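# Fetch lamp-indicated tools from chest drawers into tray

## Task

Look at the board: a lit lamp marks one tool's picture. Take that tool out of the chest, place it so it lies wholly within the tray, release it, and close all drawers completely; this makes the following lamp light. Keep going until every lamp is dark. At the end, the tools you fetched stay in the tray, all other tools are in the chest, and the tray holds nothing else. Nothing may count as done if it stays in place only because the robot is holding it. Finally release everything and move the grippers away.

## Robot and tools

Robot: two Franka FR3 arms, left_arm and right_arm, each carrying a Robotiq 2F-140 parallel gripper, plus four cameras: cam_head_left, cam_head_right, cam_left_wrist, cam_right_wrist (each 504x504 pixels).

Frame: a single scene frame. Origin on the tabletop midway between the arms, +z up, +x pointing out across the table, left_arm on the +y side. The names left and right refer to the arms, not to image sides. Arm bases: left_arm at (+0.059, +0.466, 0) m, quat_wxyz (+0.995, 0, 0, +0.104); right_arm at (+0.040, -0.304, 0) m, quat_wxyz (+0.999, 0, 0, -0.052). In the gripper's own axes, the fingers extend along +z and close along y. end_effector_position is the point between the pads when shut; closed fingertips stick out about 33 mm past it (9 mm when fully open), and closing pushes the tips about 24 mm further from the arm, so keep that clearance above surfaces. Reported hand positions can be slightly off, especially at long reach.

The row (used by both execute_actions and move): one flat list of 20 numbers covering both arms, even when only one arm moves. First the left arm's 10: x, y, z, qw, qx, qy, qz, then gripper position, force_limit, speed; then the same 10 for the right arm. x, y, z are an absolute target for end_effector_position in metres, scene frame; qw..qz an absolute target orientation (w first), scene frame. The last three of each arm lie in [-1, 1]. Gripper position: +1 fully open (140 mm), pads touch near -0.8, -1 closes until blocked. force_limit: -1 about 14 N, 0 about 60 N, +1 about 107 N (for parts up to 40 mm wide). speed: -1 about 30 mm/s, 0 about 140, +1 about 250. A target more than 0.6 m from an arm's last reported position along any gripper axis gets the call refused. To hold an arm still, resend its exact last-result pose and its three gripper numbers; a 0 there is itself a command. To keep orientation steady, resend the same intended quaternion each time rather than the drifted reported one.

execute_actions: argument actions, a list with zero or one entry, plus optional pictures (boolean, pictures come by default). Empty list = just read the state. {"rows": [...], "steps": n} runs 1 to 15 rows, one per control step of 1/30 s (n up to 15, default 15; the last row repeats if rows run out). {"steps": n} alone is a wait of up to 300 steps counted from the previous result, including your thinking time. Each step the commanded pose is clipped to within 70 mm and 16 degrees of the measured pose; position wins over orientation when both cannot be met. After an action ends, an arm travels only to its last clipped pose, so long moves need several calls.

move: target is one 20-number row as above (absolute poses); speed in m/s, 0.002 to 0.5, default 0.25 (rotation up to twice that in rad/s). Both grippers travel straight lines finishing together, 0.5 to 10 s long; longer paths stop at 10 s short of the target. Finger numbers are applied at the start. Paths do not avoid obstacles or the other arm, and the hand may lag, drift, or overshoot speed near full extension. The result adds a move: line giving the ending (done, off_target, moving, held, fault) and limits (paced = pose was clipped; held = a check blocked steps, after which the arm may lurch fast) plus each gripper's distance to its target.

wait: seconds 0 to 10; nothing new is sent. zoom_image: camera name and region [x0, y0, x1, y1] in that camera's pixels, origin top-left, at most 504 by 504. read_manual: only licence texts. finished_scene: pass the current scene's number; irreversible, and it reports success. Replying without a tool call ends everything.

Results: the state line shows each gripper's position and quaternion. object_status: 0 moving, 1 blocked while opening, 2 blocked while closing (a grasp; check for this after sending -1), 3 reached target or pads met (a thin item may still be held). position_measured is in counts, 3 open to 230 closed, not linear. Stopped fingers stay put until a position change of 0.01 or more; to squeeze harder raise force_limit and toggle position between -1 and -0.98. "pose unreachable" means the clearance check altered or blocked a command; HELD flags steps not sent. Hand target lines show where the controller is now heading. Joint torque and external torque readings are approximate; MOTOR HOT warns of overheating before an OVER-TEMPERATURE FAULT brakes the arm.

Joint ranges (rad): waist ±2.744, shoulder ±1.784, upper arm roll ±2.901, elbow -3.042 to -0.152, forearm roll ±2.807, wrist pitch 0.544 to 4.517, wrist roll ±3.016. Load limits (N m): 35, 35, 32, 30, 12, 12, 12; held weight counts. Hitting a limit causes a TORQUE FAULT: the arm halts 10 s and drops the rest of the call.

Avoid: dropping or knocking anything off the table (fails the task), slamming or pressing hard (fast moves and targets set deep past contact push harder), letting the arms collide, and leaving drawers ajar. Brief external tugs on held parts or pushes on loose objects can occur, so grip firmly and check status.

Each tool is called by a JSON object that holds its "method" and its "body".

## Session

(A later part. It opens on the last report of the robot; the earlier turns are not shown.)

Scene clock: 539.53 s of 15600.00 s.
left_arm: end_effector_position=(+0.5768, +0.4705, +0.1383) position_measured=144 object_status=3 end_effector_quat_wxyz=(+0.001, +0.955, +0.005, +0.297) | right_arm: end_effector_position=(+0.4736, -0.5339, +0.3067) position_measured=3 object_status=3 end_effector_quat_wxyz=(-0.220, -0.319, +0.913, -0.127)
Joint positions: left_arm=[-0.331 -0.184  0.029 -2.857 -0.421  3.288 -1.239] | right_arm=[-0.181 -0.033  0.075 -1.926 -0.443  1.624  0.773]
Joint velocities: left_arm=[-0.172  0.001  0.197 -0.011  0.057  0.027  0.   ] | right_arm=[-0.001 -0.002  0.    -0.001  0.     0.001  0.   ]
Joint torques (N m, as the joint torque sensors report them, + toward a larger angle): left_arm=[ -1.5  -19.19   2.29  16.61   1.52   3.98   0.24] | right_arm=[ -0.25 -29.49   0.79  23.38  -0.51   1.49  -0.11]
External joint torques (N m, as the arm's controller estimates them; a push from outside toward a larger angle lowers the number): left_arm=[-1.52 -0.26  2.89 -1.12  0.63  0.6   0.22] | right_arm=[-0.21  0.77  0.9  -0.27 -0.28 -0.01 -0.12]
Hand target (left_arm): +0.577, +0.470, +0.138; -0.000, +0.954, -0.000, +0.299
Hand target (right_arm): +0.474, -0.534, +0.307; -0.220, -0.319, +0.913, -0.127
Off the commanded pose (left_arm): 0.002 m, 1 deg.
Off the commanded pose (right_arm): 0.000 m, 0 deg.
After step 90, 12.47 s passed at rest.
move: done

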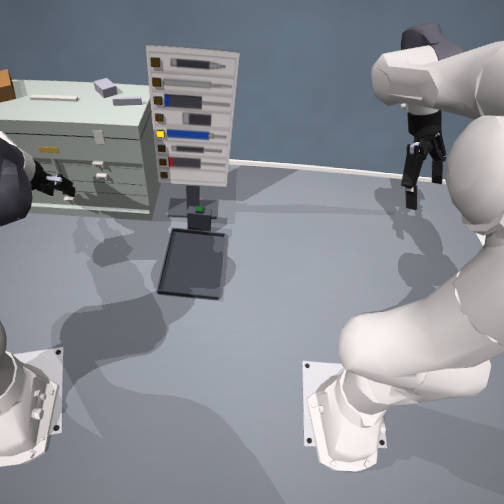

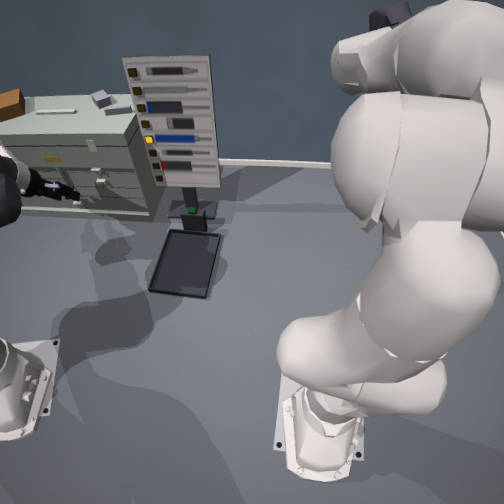

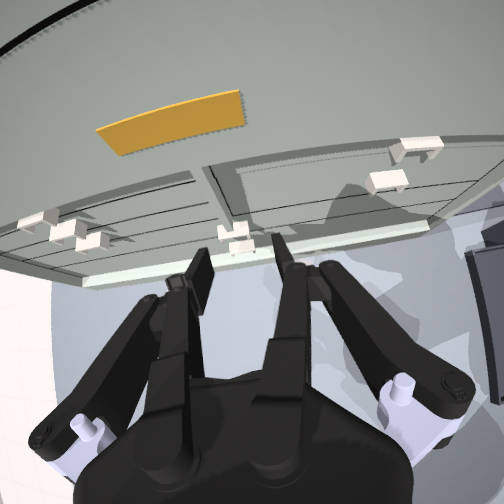

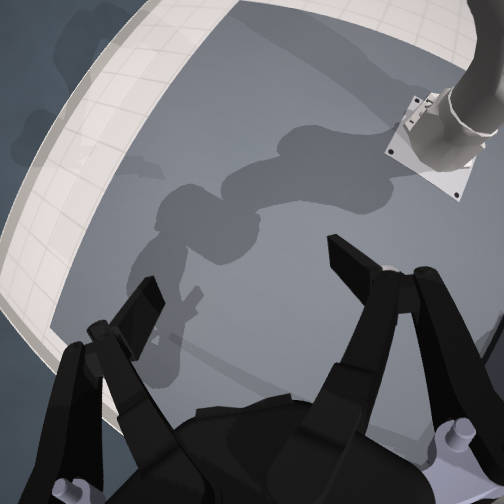

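{"method": "move", "body": {"target": [0.590,0.475,0.135,0,0.954,0,0.301,-0.12,0.3,0,0.4736,-0.5339,0.3067,-0.220,-0.319,0.913,-0.127,1,0,0], "speed": 0.03}}

{"method": "move", "body": {"target": [0.589,0.475,0.136,0,0.954,0,0.301,-1,0.3,-0.5,0.4736,-0.5339,0.3067,-0.220,-0.319,0.913,-0.127,1,0,0], "speed": 0.02}}

{"method": "zoom_image", "body": {"camera": "cam_left_wrist", "region": [170, 160, 320, 280]}}

Scene clock: 550.07 s of 15600.00 s.
left_arm: end_effector_position=(+0.5881, +0.4756, +0.1336) position_measured=144 object_status=3 end_effector_quat_wxyz=(-0.001, +0.955, -0.000, +0.298) | right_arm: end_effector_position=(+0.4736, -0.5339, +0.3067) position_measured=3 object_status=3 end_effector_quat_wxyz=(-0.220, -0.319, +0.913, -0.127)
Joint positions: left_arm=[-0.438 -0.14   0.161 -2.827 -0.379  3.304 -1.241] | right_arm=[-0.181 -0.033  0.075 -1.926 -0.443  1.624  0.773]
Joint velocities: left_arm=[-0.084  0.004  0.092  0.001  0.024  0.011 -0.005] | right_arm=[-0.001  0.     0.001  0.001  0.001  0.001  0.001]
Joint torques (N m, as the joint torque sensors report them, + toward a larger angle): left_arm=[ -1.   -19.13   1.96  19.07   1.29   3.87  -0.38] | right_arm=[ -0.2  -29.6    0.77  23.98  -0.52   1.45  -0.15]
External joint torques (N m, as the arm's controller estimates them; a push from outside toward a larger angle lowers the number): left_arm=[-0.95  0.65  2.83  1.57  0.41  0.49 -0.4 ] | right_arm=[-0.23  0.64  0.82  0.31 -0.3  -0.06 -0.16]
Hand target (left_arm): +0.590, +0.475, +0.135; -0.001, +0.954, +0.000, +0.300
Hand target (right_arm): +0.474, -0.534, +0.307; -0.220, -0.319, +0.913, -0.127
Off the commanded pose (left_arm): 0.002 m, 0 deg.
Off the commanded pose (right_arm): 0.000 m, 0 deg.
After step 90, 6.80 s passed at rest.
move: done

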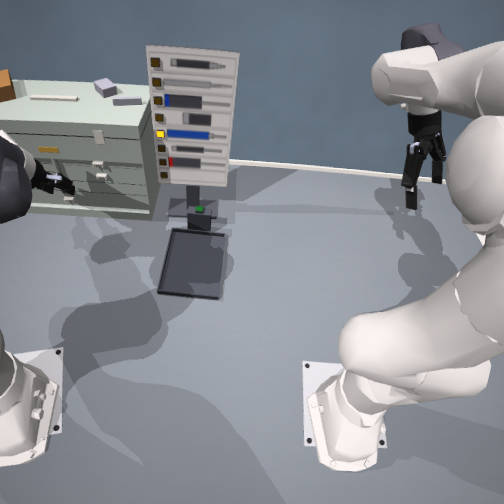

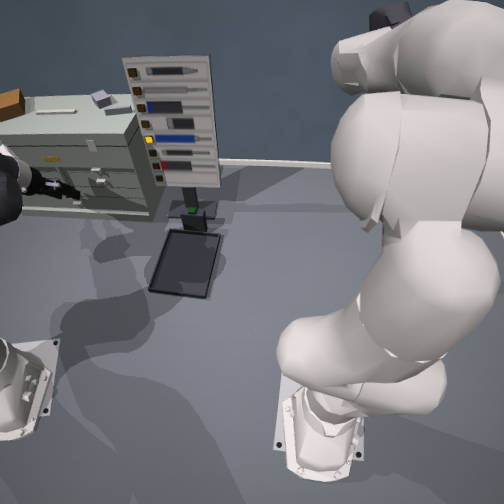

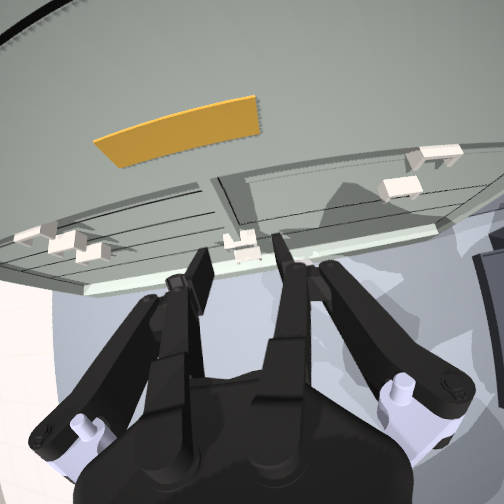

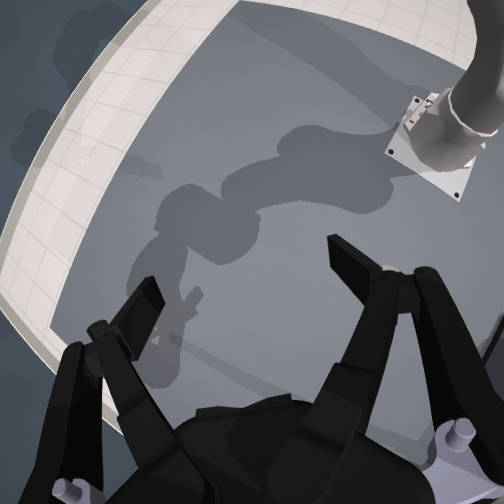

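Scene clock: 550.77 s of 15600.00 s.
left_arm: end_effector_position=(+0.5882, +0.4748, +0.1342) position_measured=196 object_status=2 end_effector_quat_wxyz=(+0.000, +0.954, -0.001, +0.298) | right_arm: end_effector_position=(+0.4736, -0.5339, +0.3067) position_measured=3 object_status=3 end_effector_quat_wxyz=(-0.220, -0.319, +0.913, -0.127)
Joint positions: left_arm=[-0.446 -0.142  0.169 -2.827 -0.378  3.304 -1.241] | right_arm=[-0.181 -0.033  0.075 -1.926 -0.443  1.624  0.773]
Joint velocities: left_arm=[-0.006 -0.002  0.008  0.     0.001  0.     0.001] | right_arm=[-0.002  0.    -0.001  0.     0.    -0.001 -0.001]
Joint torques (N m, as the joint torque sensors report them, + toward a larger angle): left_arm=[ -1.8  -21.91   0.92  17.79   1.16   4.03  -0.03] | right_arm=[  0.11 -29.65   1.03  23.58  -0.45   1.51  -0.14]
External joint torques (N m, as the arm's controller estimates them; a push from outside toward a larger angle lowers the number): left_arm=[-1.83 -2.12  1.71  0.22  0.28  0.63 -0.05] | right_arm=[ 0.22  0.44  1.21  0.01 -0.21  0.03 -0.15]
Hand target (left_arm): +0.589, +0.475, +0.136; +0.000, +0.954, -0.000, +0.301
Hand target (right_arm): +0.474, -0.534, +0.307; -0.220, -0.319, +0.913, -0.127
Off the commanded pose (left_arm): 0.002 m, 0 deg.
Off the commanded pose (right_arm): 0.000 m, 0 deg.
move: done

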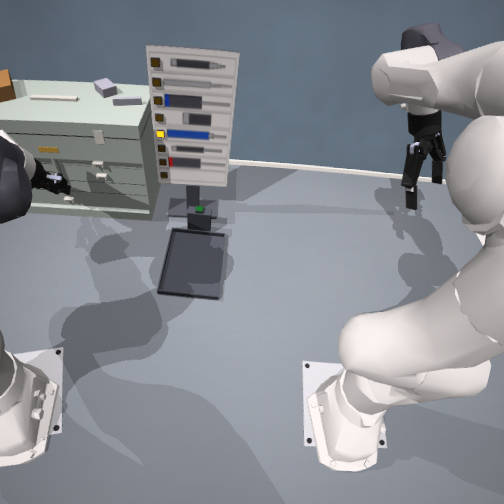

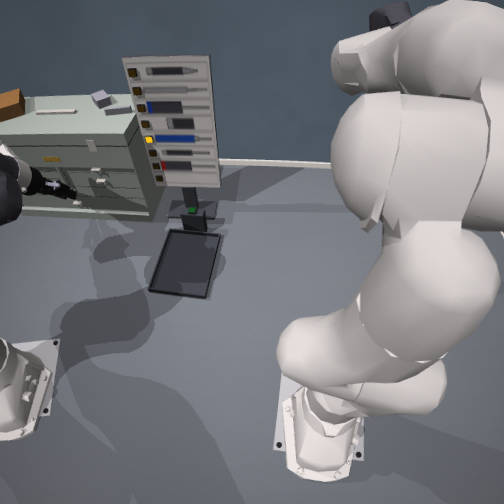

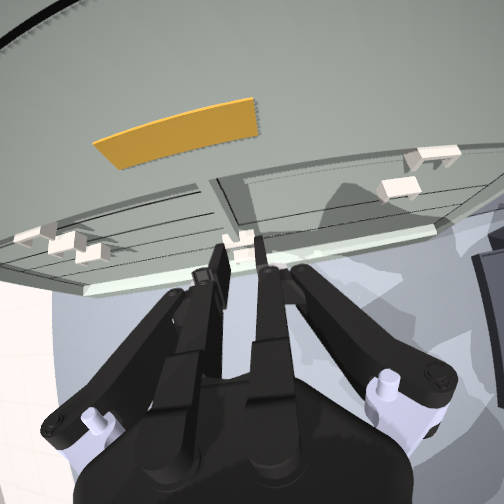

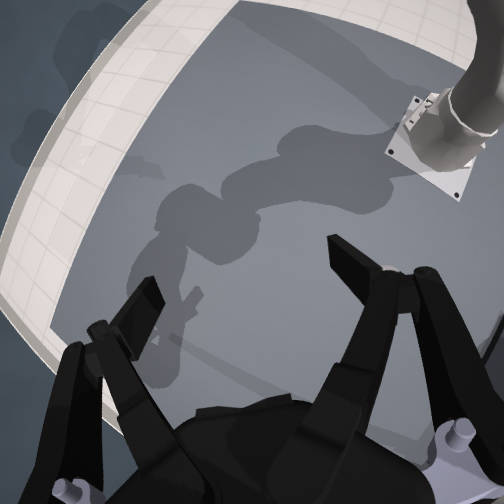

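Region (170, 160, 320, 280) of cam_left_wrist's 504x504 image, scaled by 3.360, with more detail than that image has; it fills the top 403 rows of this view, and the rest is white.

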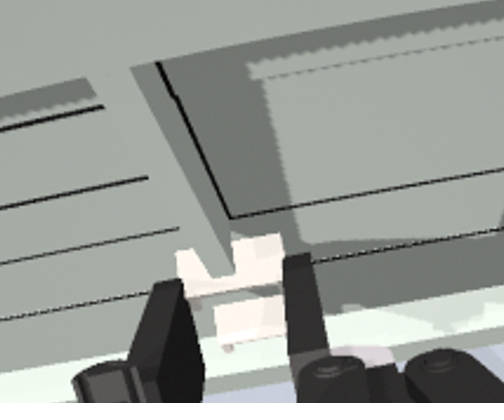

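{"method": "move", "body": {"target": [0.589,0.475,0.138,0,0.954,0,0.301,-0.25,0.3,0,0.4736,-0.5339,0.3067,-0.220,-0.319,0.913,-0.127,1,0,0], "speed": 0.004}}

{"method": "move", "body": {"target": [0.594,0.475,0.139,0,0.954,0,0.301,-0.25,0.3,0,0.4736,-0.5339,0.3067,-0.220,-0.319,0.913,-0.127,1,0,0], "speed": 0.01}}

{"method": "move", "body": {"target": [0.594,0.475,0.139,0,0.954,0,0.301,-1,0.3,-0.5,0.4736,-0.5339,0.3067,-0.220,-0.319,0.913,-0.127,1,0,0], "speed": 0.02}}

{"method": "move", "body": {"target": [0.435,0.477,0.148,0,0.9997,0,0.026,-1,0.3,-0.5,0.4736,-0.5339,0.3067,-0.220,-0.319,0.913,-0.127,1,0,0], "speed": 0.06}}

Scene clock: 568.03 s of 15600.00 s.
left_arm: end_effector_position=(+0.5895, +0.4745, +0.1381) position_measured=160 object_status=3 end_effector_quat_wxyz=(-0.000, +0.953, -0.001, +0.302) | right_arm: end_effector_position=(+0.4736, -0.5339, +0.3067) position_measured=3 object_status=3 end_effector_quat_wxyz=(-0.220, -0.319, +0.913, -0.127)
Joint positions: left_arm=[-0.43  -0.149  0.152 -2.827 -0.379  3.304 -1.241] | right_arm=[-0.181 -0.033  0.075 -1.926 -0.443  1.624  0.773]
Joint velocities: left_arm=[ 0.007 -0.    -0.009  0.    -0.    -0.002 -0.002] | right_arm=[-0.    -0.001 -0.     0.     0.     0.001  0.001]
Joint torques (N m, as the joint torque sensors report them, + toward a larger angle): left_arm=[  2.32 -21.21  -1.16  18.08   0.57   2.97   0.02] | right_arm=[ -0.14 -29.85   0.66  23.73  -0.45   1.51  -0.13]
External joint torques (N m, as the arm's controller estimates them; a push from outside toward a larger angle lowers the number): left_arm=[ 2.33 -1.49 -0.36  0.41 -0.32 -0.42  0.  ] | right_arm=[-0.14  0.26  0.74  0.18 -0.22  0.03 -0.14]
Hand target (left_arm): +0.589, +0.475, +0.138; +0.000, +0.954, -0.000, +0.301
Hand target (right_arm): +0.474, -0.534, +0.307; -0.220, -0.319, +0.913, -0.127
Off the commanded pose (left_arm): 0.001 m, 0 deg.
Off the commanded pose (right_arm): 0.000 m, 0 deg.
After step 90, 13.10 s passed at rest.
move: done

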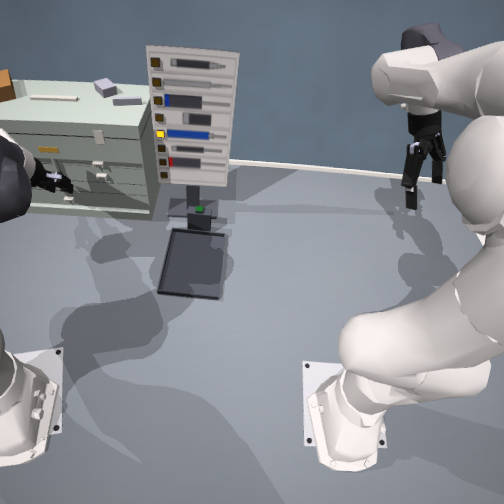

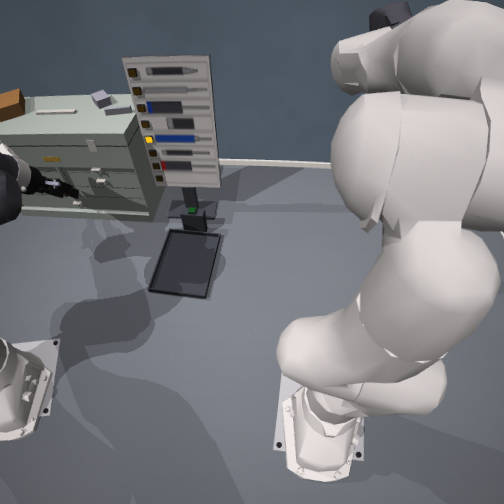

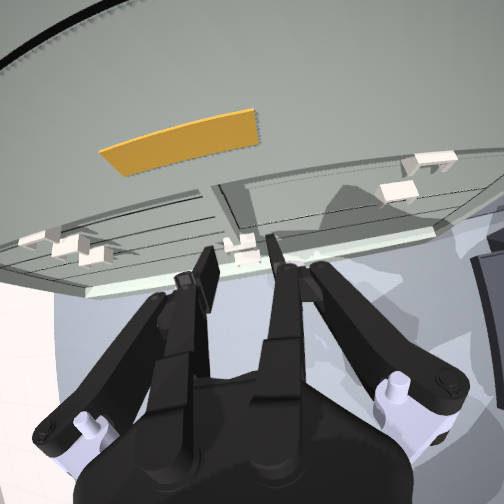

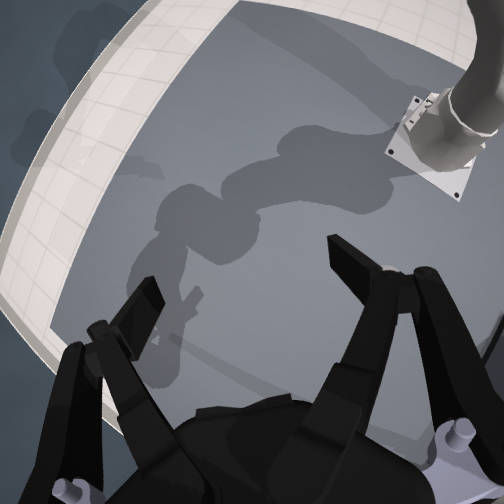

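Scene clock: 568.73 s of 15600.00 s.
left_arm: end_effector_position=(+0.5940, +0.4746, +0.1397) position_measured=160 object_status=3 end_effector_quat_wxyz=(-0.000, +0.953, -0.001, +0.302) | right_arm: end_effector_position=(+0.4736, -0.5339, +0.3067) position_measured=3 object_status=3 end_effector_quat_wxyz=(-0.220, -0.319, +0.913, -0.127)
Joint positions: left_arm=[-0.424 -0.142  0.146 -2.814 -0.379  3.298 -1.241] | right_arm=[-0.181 -0.033  0.075 -1.926 -0.443  1.624  0.773]
Joint velocities: left_arm=[ 0.007  0.001 -0.008  0.001 -0.001 -0.006 -0.001] | right_arm=[ 0.     0.    -0.002 -0.001  0.    -0.001 -0.001]
Joint torques (N m, as the joint torque sensors report them, + toward a larger angle): left_arm=[  2.48 -20.25  -1.5   19.9    0.54   3.04   0.02] | right_arm=[ -0.35 -29.65   0.69  23.45  -0.53   1.43  -0.11]
External joint torques (N m, as the arm's controller estimates them; a push from outside toward a larger angle lowers the number): left_arm=[ 2.54 -0.17 -0.69  2.15 -0.36 -0.34  0.  ] | right_arm=[-0.4   0.5   0.72 -0.13 -0.31 -0.06 -0.12]
Hand target (left_arm): +0.594, +0.475, +0.139; +0.000, +0.954, -0.000, +0.301
Hand target (right_arm): +0.474, -0.534, +0.307; -0.220, -0.319, +0.913, -0.127
Off the commanded pose (left_arm): 0.001 m, 0 deg.
Off the commanded pose (right_arm): 0.000 m, 0 deg.
move: done

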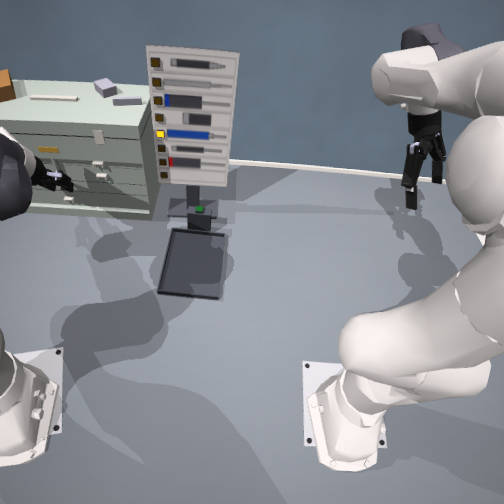

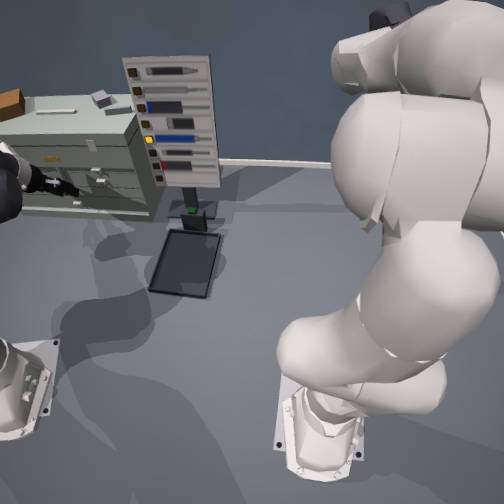

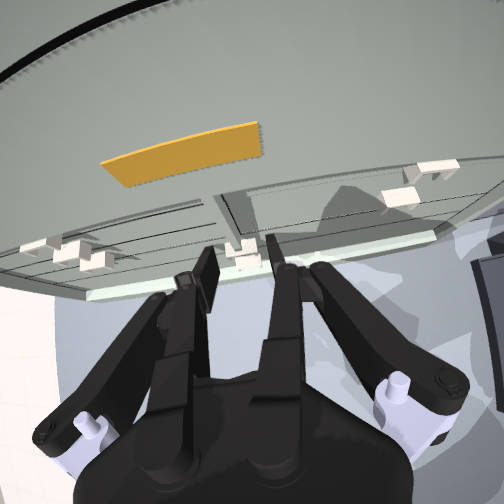

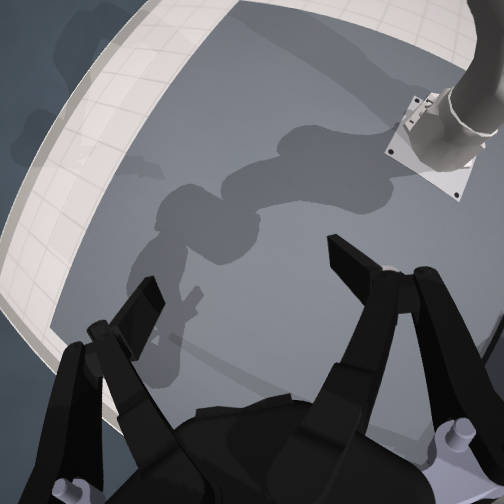

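Scene clock: 569.43 s of 15600.00 s.
left_arm: end_effector_position=(+0.5941, +0.4746, +0.1399) position_measured=198 object_status=2 end_effector_quat_wxyz=(-0.000, +0.953, -0.001, +0.303) | right_arm: end_effector_position=(+0.4736, -0.5339, +0.3067) position_measured=3 object_status=3 end_effector_quat_wxyz=(-0.220, -0.319, +0.913, -0.127)
Joint positions: left_arm=[-0.423 -0.142  0.145 -2.814 -0.379  3.298 -1.241] | right_arm=[-0.181 -0.033  0.075 -1.926 -0.443  1.624  0.773]
Joint velocities: left_arm=[ 0.002 -0.    -0.002  0.001  0.     0.    -0.001] | right_arm=[ 0.001  0.001  0.001 -0.001  0.001 -0.001  0.   ]
Joint torques (N m, as the joint torque sensors report them, + toward a larger angle): left_arm=[  1.72 -19.75  -0.1   19.24   0.65   2.87   0.03] | right_arm=[ -0.26 -29.47   0.68  23.65  -0.55   1.49  -0.12]
External joint torques (N m, as the arm's controller estimates them; a push from outside toward a larger angle lowers the number): left_arm=[ 1.74  0.41  0.67  1.39 -0.25 -0.54  0.01] | right_arm=[-0.32  0.51  0.69  0.15 -0.33  0.01 -0.13]
Hand target (left_arm): +0.594, +0.475, +0.139; +0.000, +0.954, -0.000, +0.301
Hand target (right_arm): +0.474, -0.534, +0.307; -0.220, -0.319, +0.913, -0.127
Off the commanded pose (left_arm): 0.001 m, 0 deg.
Off the commanded pose (right_arm): 0.000 m, 0 deg.
move: done

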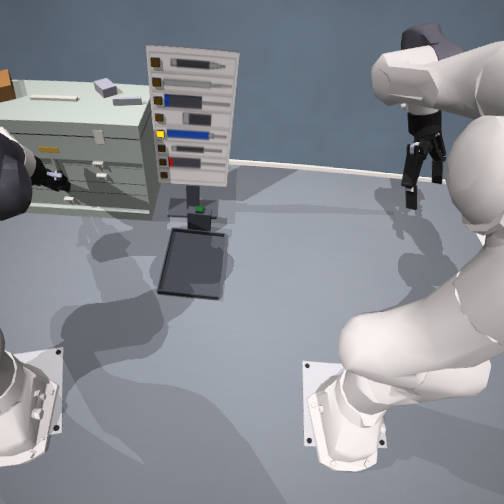

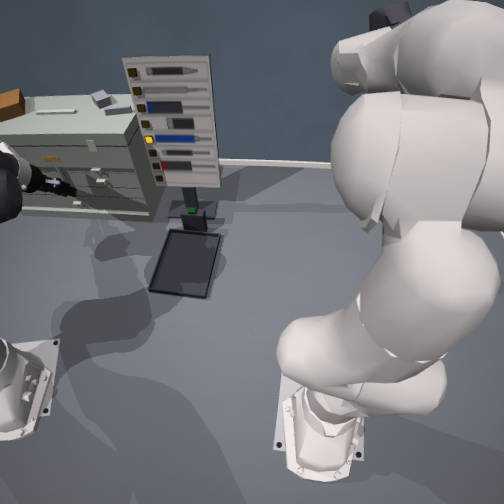

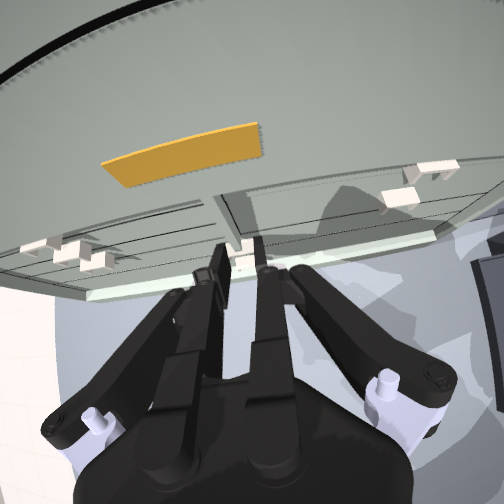

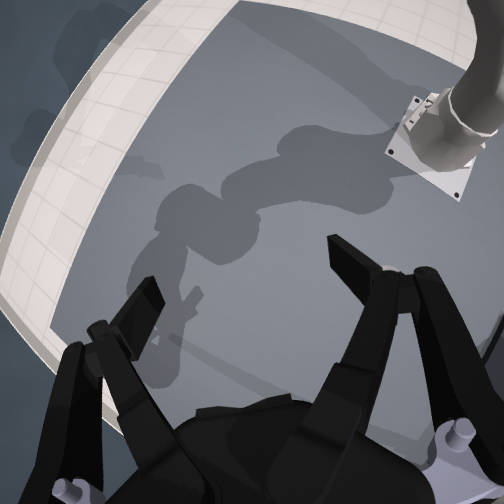

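Scene clock: 574.60 s of 15600.00 s.
left_arm: end_effector_position=(+0.4346, +0.4729, +0.1504) position_measured=233 object_status=3 end_effector_quat_wxyz=(+0.000, +1.000, -0.001, +0.029) | right_arm: end_effector_position=(+0.4736, -0.5339, +0.3067) position_measured=3 object_status=3 end_effector_quat_wxyz=(-0.220, -0.319, +0.913, -0.127)
Joint positions: left_arm=[ 0.094 -0.507 -0.297 -2.764 -0.201  2.324 -1.399] | right_arm=[-0.181 -0.033  0.075 -1.926 -0.443  1.624  0.773]
Joint velocities: left_arm=[ 0.001  0.001 -0.     0.002  0.001 -0.012 -0.003] | right_arm=[ 0.     0.001 -0.001  0.    -0.     0.     0.001]
Joint torques (N m, as the joint torque sensors report them, + toward a larger angle): left_arm=[  1.4  -13.59   2.84  24.63   1.24   2.33  -0.13] | right_arm=[ -0.63 -29.36   0.73  23.66  -0.48   1.41  -0.12]
External joint torques (N m, as the arm's controller estimates them; a push from outside toward a larger angle lowers the number): left_arm=[ 1.34 -1.5   0.11  2.42  0.57 -0.33 -0.13] | right_arm=[-0.57  0.73  0.87  0.1  -0.25 -0.07 -0.13]
Hand target (left_arm): +0.434, +0.474, +0.151; -0.001, +1.000, +0.001, +0.028
Hand target (right_arm): +0.474, -0.534, +0.307; -0.220, -0.319, +0.913, -0.127
Off the commanded pose (left_arm): 0.005 m, 0 deg.
Off the commanded pose (right_arm): 0.000 m, 0 deg.
move: off_target (left_arm)

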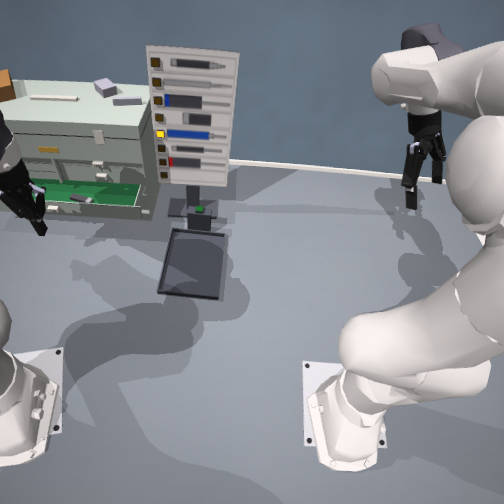

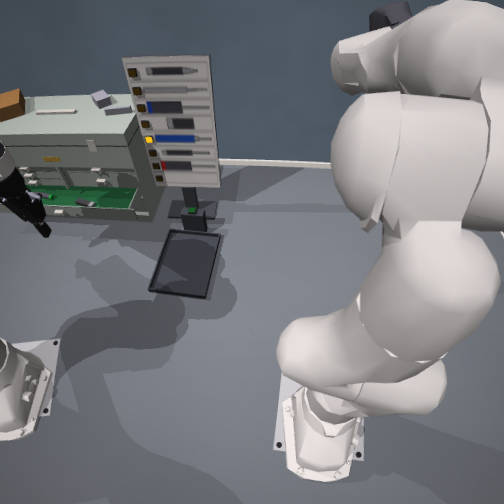

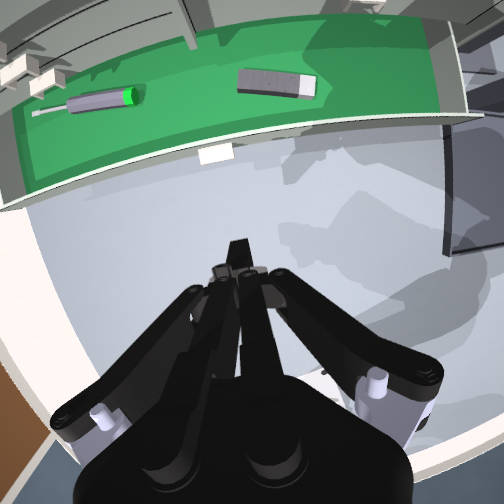

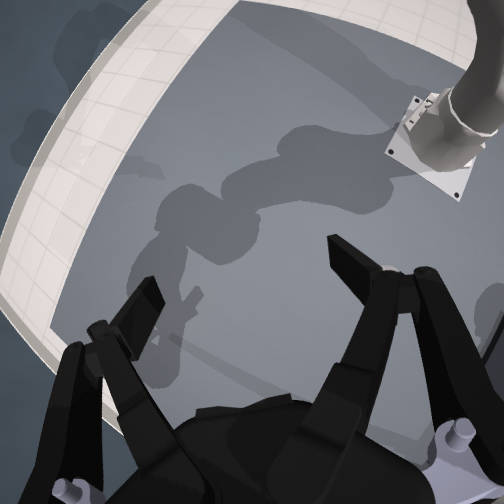

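{"method": "move", "body": {"target": [0.495,0.477,0.135,0,1,0,0,-0.12,0.3,0,0.4736,-0.5339,0.3067,-0.220,-0.319,0.913,-0.127,1,0,0], "speed": 0.06}}

{"method": "zoom_image", "body": {"camera": "cam_left_wrist", "region": [170, 160, 320, 280]}}

Scene clock: 591.10 s of 15600.00 s.
left_arm: end_effector_position=(+0.4945, +0.4778, +0.1357) position_measured=144 object_status=3 end_effector_quat_wxyz=(-0.002, +1.000, -0.005, +0.000) | right_arm: end_effector_position=(+0.4736, -0.5339, +0.3067) position_measured=3 object_status=3 end_effector_quat_wxyz=(-0.220, -0.319, +0.913, -0.127)
Joint positions: left_arm=[ 0.168 -0.23  -0.353 -2.547 -0.102  2.329 -1.46 ] | right_arm=[-0.181 -0.033  0.075 -1.926 -0.443  1.624  0.773]
Joint velocities: left_arm=[ 0.     0.003 -0.001  0.006  0.011 -0.002 -0.027] | right_arm=[ 0.     0.     0.001 -0.     0.001  0.001 -0.   ]
Joint torques (N m, as the joint torque sensors report them, + toward a larger angle): left_arm=[  1.44 -20.29   1.9   23.24   1.22   2.2   -0.27] | right_arm=[ -0.43 -29.44   0.77  23.55  -0.54   1.45  -0.15]
External joint torques (N m, as the arm's controller estimates them; a push from outside toward a larger angle lowers the number): left_arm=[ 1.43  0.14  0.03  1.56  0.59 -0.32 -0.27] | right_arm=[-0.46  0.6   0.82  0.02 -0.31 -0.04 -0.16]
Hand target (left_arm): +0.494, +0.479, +0.136; -0.003, +1.000, +0.001, -0.001
Hand target (right_arm): +0.474, -0.534, +0.307; -0.220, -0.319, +0.913, -0.127
Off the commanded pose (left_arm): 0.001 m, 1 deg.
Off the commanded pose (right_arm): 0.000 m, 0 deg.
After step 90, 12.10 s passed at rest.
move: done

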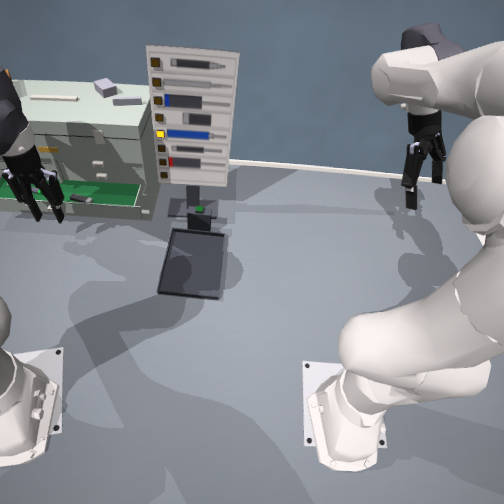

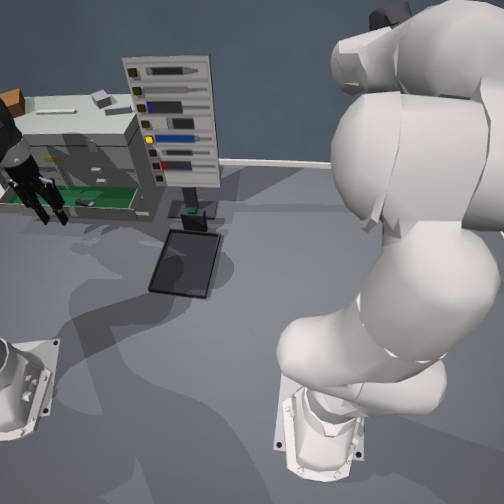

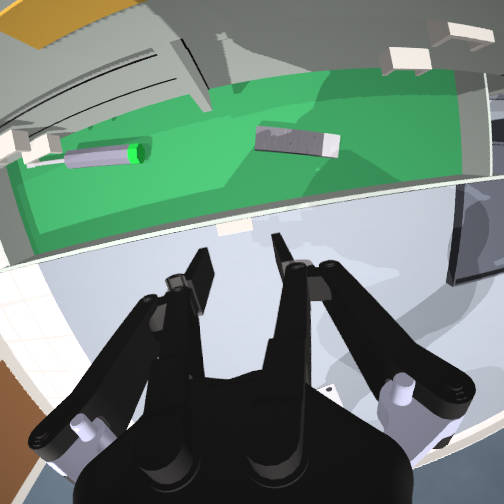

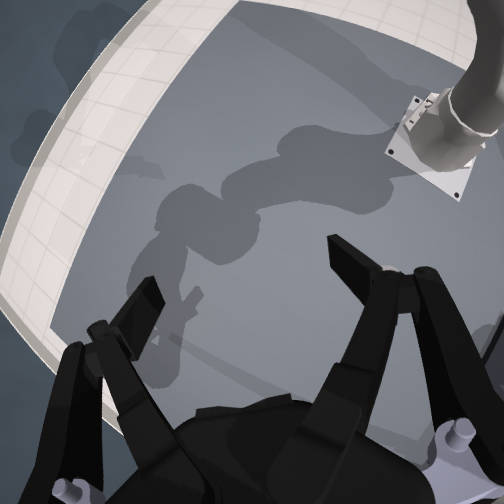

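Region (170, 160, 320, 280) of cam_left_wrist's 504x504 image, scaled by 3.360, with more detail than that image has; it fills the top 403 rows of this view, and the rest is white.

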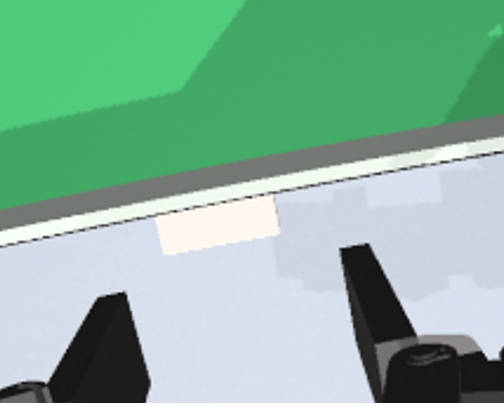

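{"method": "move", "body": {"target": [0.513,0.478,0.135,0,1,0,0,-0.12,0.3,0,0.4736,-0.5339,0.3067,-0.220,-0.319,0.913,-0.127,1,0,0], "speed": 0.03}}

{"method": "move", "body": {"target": [0.513,0.478,0.135,0,1,0,0,-1,0.3,-0.5,0.4736,-0.5339,0.3067,-0.220,-0.319,0.913,-0.127,1,0,0], "speed": 0.03}}

{"method": "move", "body": {"target": [0.435,0.478,0.135,0,1,0,0,-1,0.3,-0.5,0.4736,-0.5339,0.3067,-0.220,-0.319,0.913,-0.127,1,0,0], "speed": 0.05}}

Scene clock: 607.80 s of 15600.00 s.
left_arm: end_effector_position=(+0.5126, +0.4773, +0.1349) position_measured=144 object_status=3 end_effector_quat_wxyz=(+0.000, +1.000, -0.003, +0.000) | right_arm: end_effector_position=(+0.4736, -0.5339, +0.3067) position_measured=3 object_status=3 end_effector_quat_wxyz=(-0.220, -0.319, +0.913, -0.127)
Joint positions: left_arm=[ 0.171 -0.171 -0.354 -2.491 -0.082  2.329 -1.478] | right_arm=[-0.181 -0.033  0.075 -1.926 -0.443  1.624  0.773]
Joint velocities: left_arm=[-0.002  0.004  0.     0.004  0.005  0.    -0.009] | right_arm=[-0.     0.     0.     0.001 -0.001 -0.     0.001]
Joint torques (N m, as the joint torque sensors report them, + toward a larger angle): left_arm=[  0.6  -21.77   2.02  23.45   1.27   2.34  -0.12] | right_arm=[ -0.17 -29.99   0.52  23.32  -0.45   1.48  -0.1 ]
External joint torques (N m, as the arm's controller estimates them; a push from outside toward a larger angle lowers the number): left_arm=[ 0.65  0.73  0.62  1.67  0.64 -0.18 -0.12] | right_arm=[-0.21  0.17  0.56 -0.29 -0.22 -0.01 -0.11]
Hand target (left_arm): +0.513, +0.478, +0.135; -0.001, +1.000, -0.000, -0.000
Hand target (right_arm): +0.474, -0.534, +0.307; -0.220, -0.319, +0.913, -0.127
Off the commanded pose (left_arm): 0.001 m, 0 deg.
Off the commanded pose (right_arm): 0.000 m, 0 deg.
After step 90, 12.83 s passed at rest.
move: done

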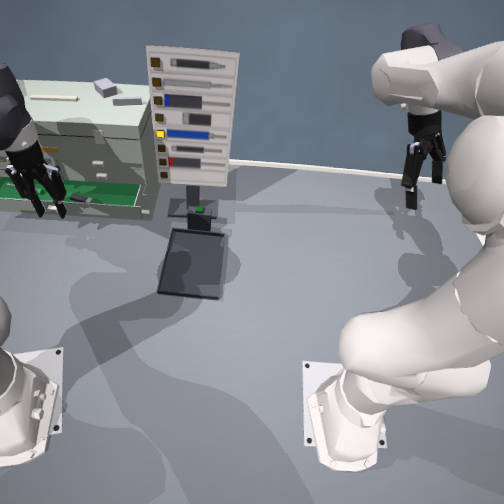

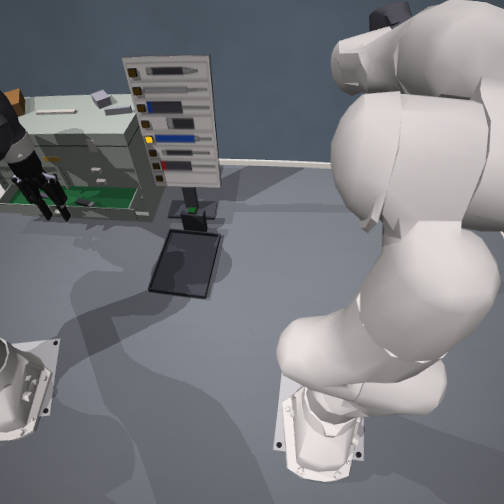

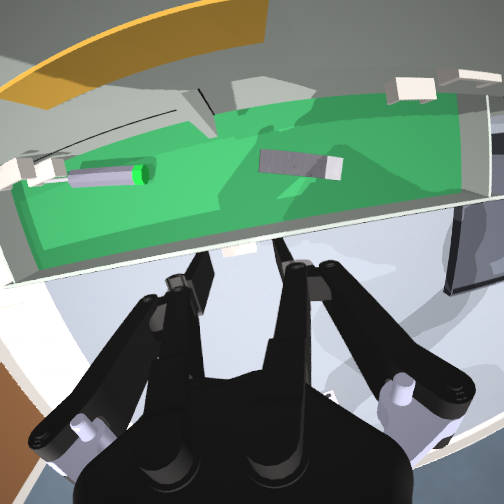

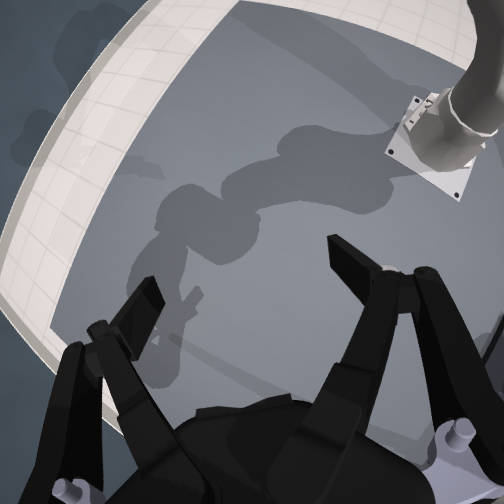

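Scene clock: 608.50 s of 15600.00 s.
left_arm: end_effector_position=(+0.5128, +0.4772, +0.1351) position_measured=194 object_status=2 end_effector_quat_wxyz=(+0.000, +1.000, -0.003, +0.000) | right_arm: end_effector_position=(+0.4736, -0.5339, +0.3067) position_measured=3 object_status=3 end_effector_quat_wxyz=(-0.220, -0.319, +0.913, -0.127)
Joint positions: left_arm=[ 0.171 -0.171 -0.354 -2.491 -0.082  2.329 -1.479] | right_arm=[-0.181 -0.033  0.075 -1.926 -0.443  1.624  0.773]
Joint velocities: left_arm=[-0.001 -0.    -0.001  0.     0.001 -0.    -0.002] | right_arm=[-0.001 -0.     0.    -0.     0.001  0.     0.   ]
Joint torques (N m, as the joint torque sensors report them, + toward a larger angle): left_arm=[  0.53 -22.25   2.32  23.14   0.99   2.52  -0.22] | right_arm=[ -0.74 -29.81   0.68  23.64  -0.56   1.5   -0.11]
External joint torques (N m, as the arm's controller estimates them; a push from outside toward a larger angle lowers the number): left_arm=[ 0.65  0.26  0.98  1.28  0.35 -0.01 -0.22] | right_arm=[-0.62  0.33  0.88  0.06 -0.32  0.02 -0.12]
Hand target (left_arm): +0.513, +0.478, +0.135; +0.000, +1.000, -0.000, +0.000
Hand target (right_arm): +0.474, -0.534, +0.307; -0.220, -0.319, +0.913, -0.127
Off the commanded pose (left_arm): 0.001 m, 0 deg.
Off the commanded pose (right_arm): 0.000 m, 0 deg.
move: done

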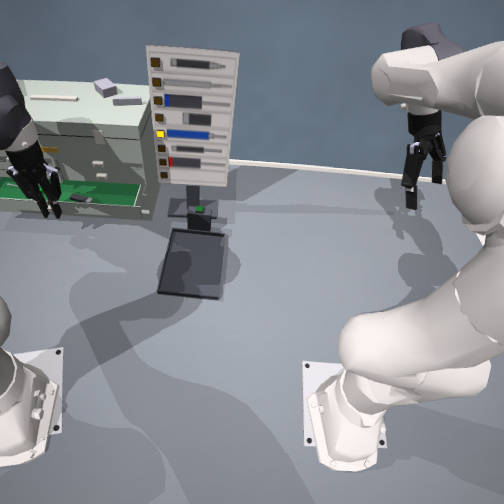

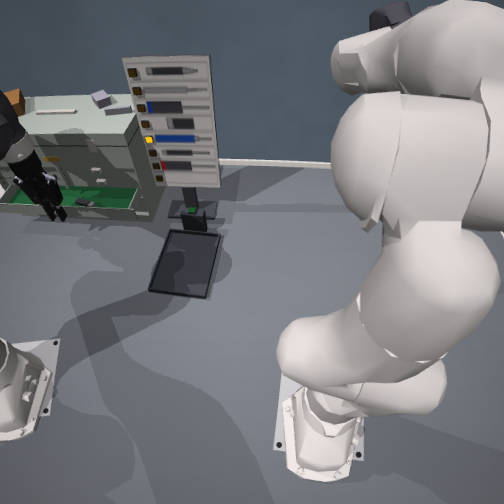

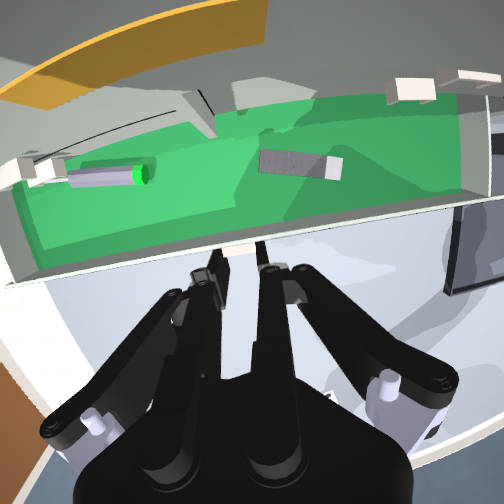

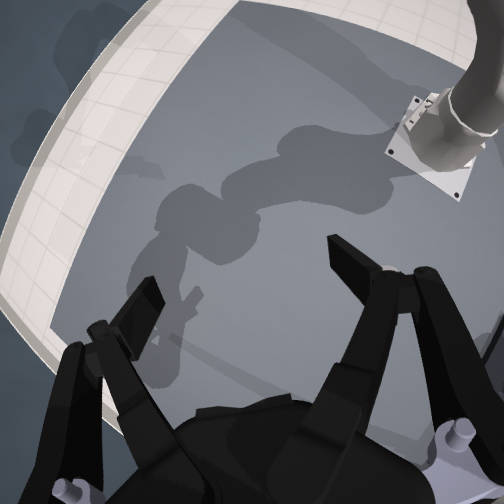

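Scene clock: 610.37 s of 15600.00 s.
left_arm: end_effector_position=(+0.4376, +0.4783, +0.1349) position_measured=194 object_status=2 end_effector_quat_wxyz=(+0.001, +1.000, +0.001, +0.003) | right_arm: end_effector_position=(+0.4736, -0.5339, +0.3067) position_measured=3 object_status=3 end_effector_quat_wxyz=(-0.220, -0.319, +0.913, -0.127)
Joint positions: left_arm=[ 0.129 -0.418 -0.316 -2.723 -0.177  2.322 -1.405] | right_arm=[-0.181 -0.033  0.075 -1.926 -0.443  1.624  0.773]
Joint velocities: left_arm=[-0.    -0.004  0.001 -0.003 -0.003 -0.001  0.012] | right_arm=[-0.001  0.001 -0.    -0.    -0.001  0.     0.001]
Joint torques (N m, as the joint torque sensors report them, + toward a larger angle): left_arm=[ -2.07 -17.14   4.08  21.07  -0.21   1.61  -0.21] | right_arm=[  0.04 -29.4    0.61  23.82  -0.5    1.49  -0.15]
External joint torques (N m, as the arm's controller estimates them; a push from outside toward a larger angle lowers the number): left_arm=[-2.04 -2.74  1.62 -0.63 -0.84 -0.93 -0.21] | right_arm=[ 0.09  0.84  0.74  0.17 -0.26  0.   -0.16]
Hand target (left_arm): +0.436, +0.476, +0.135; +0.003, +1.000, -0.000, +0.001
Hand target (right_arm): +0.474, -0.534, +0.307; -0.220, -0.319, +0.913, -0.127
Off the commanded pose (left_arm): 0.003 m, 0 deg.
Off the commanded pose (right_arm): 0.000 m, 0 deg.
move: done

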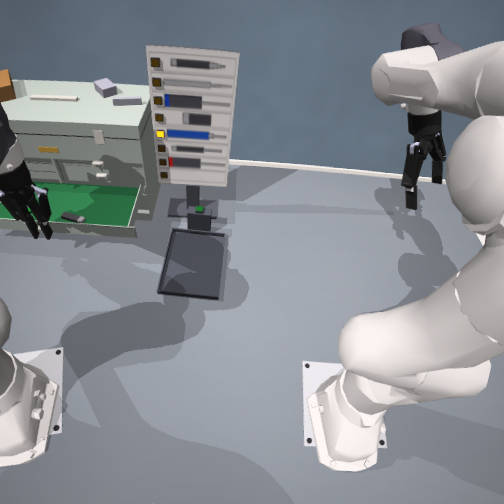

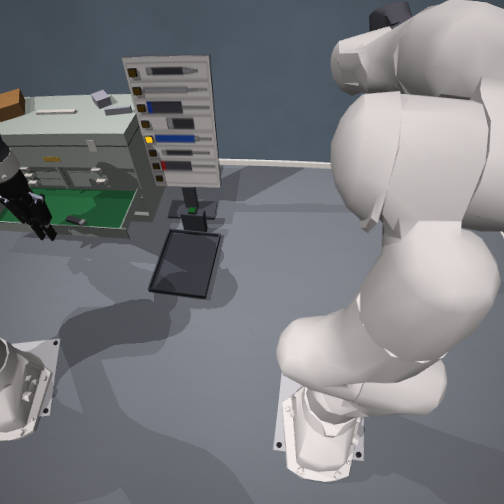

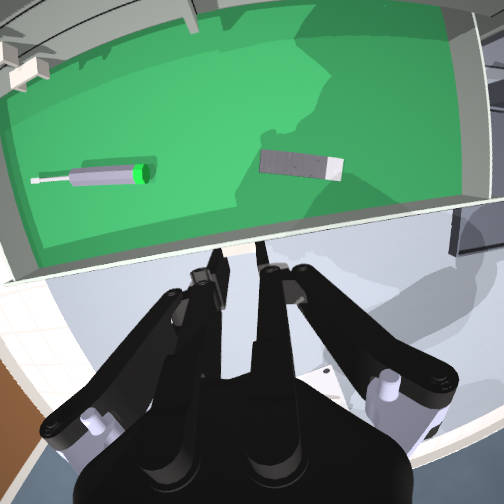

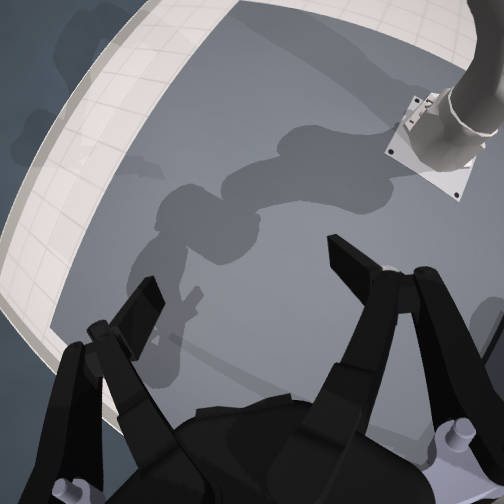

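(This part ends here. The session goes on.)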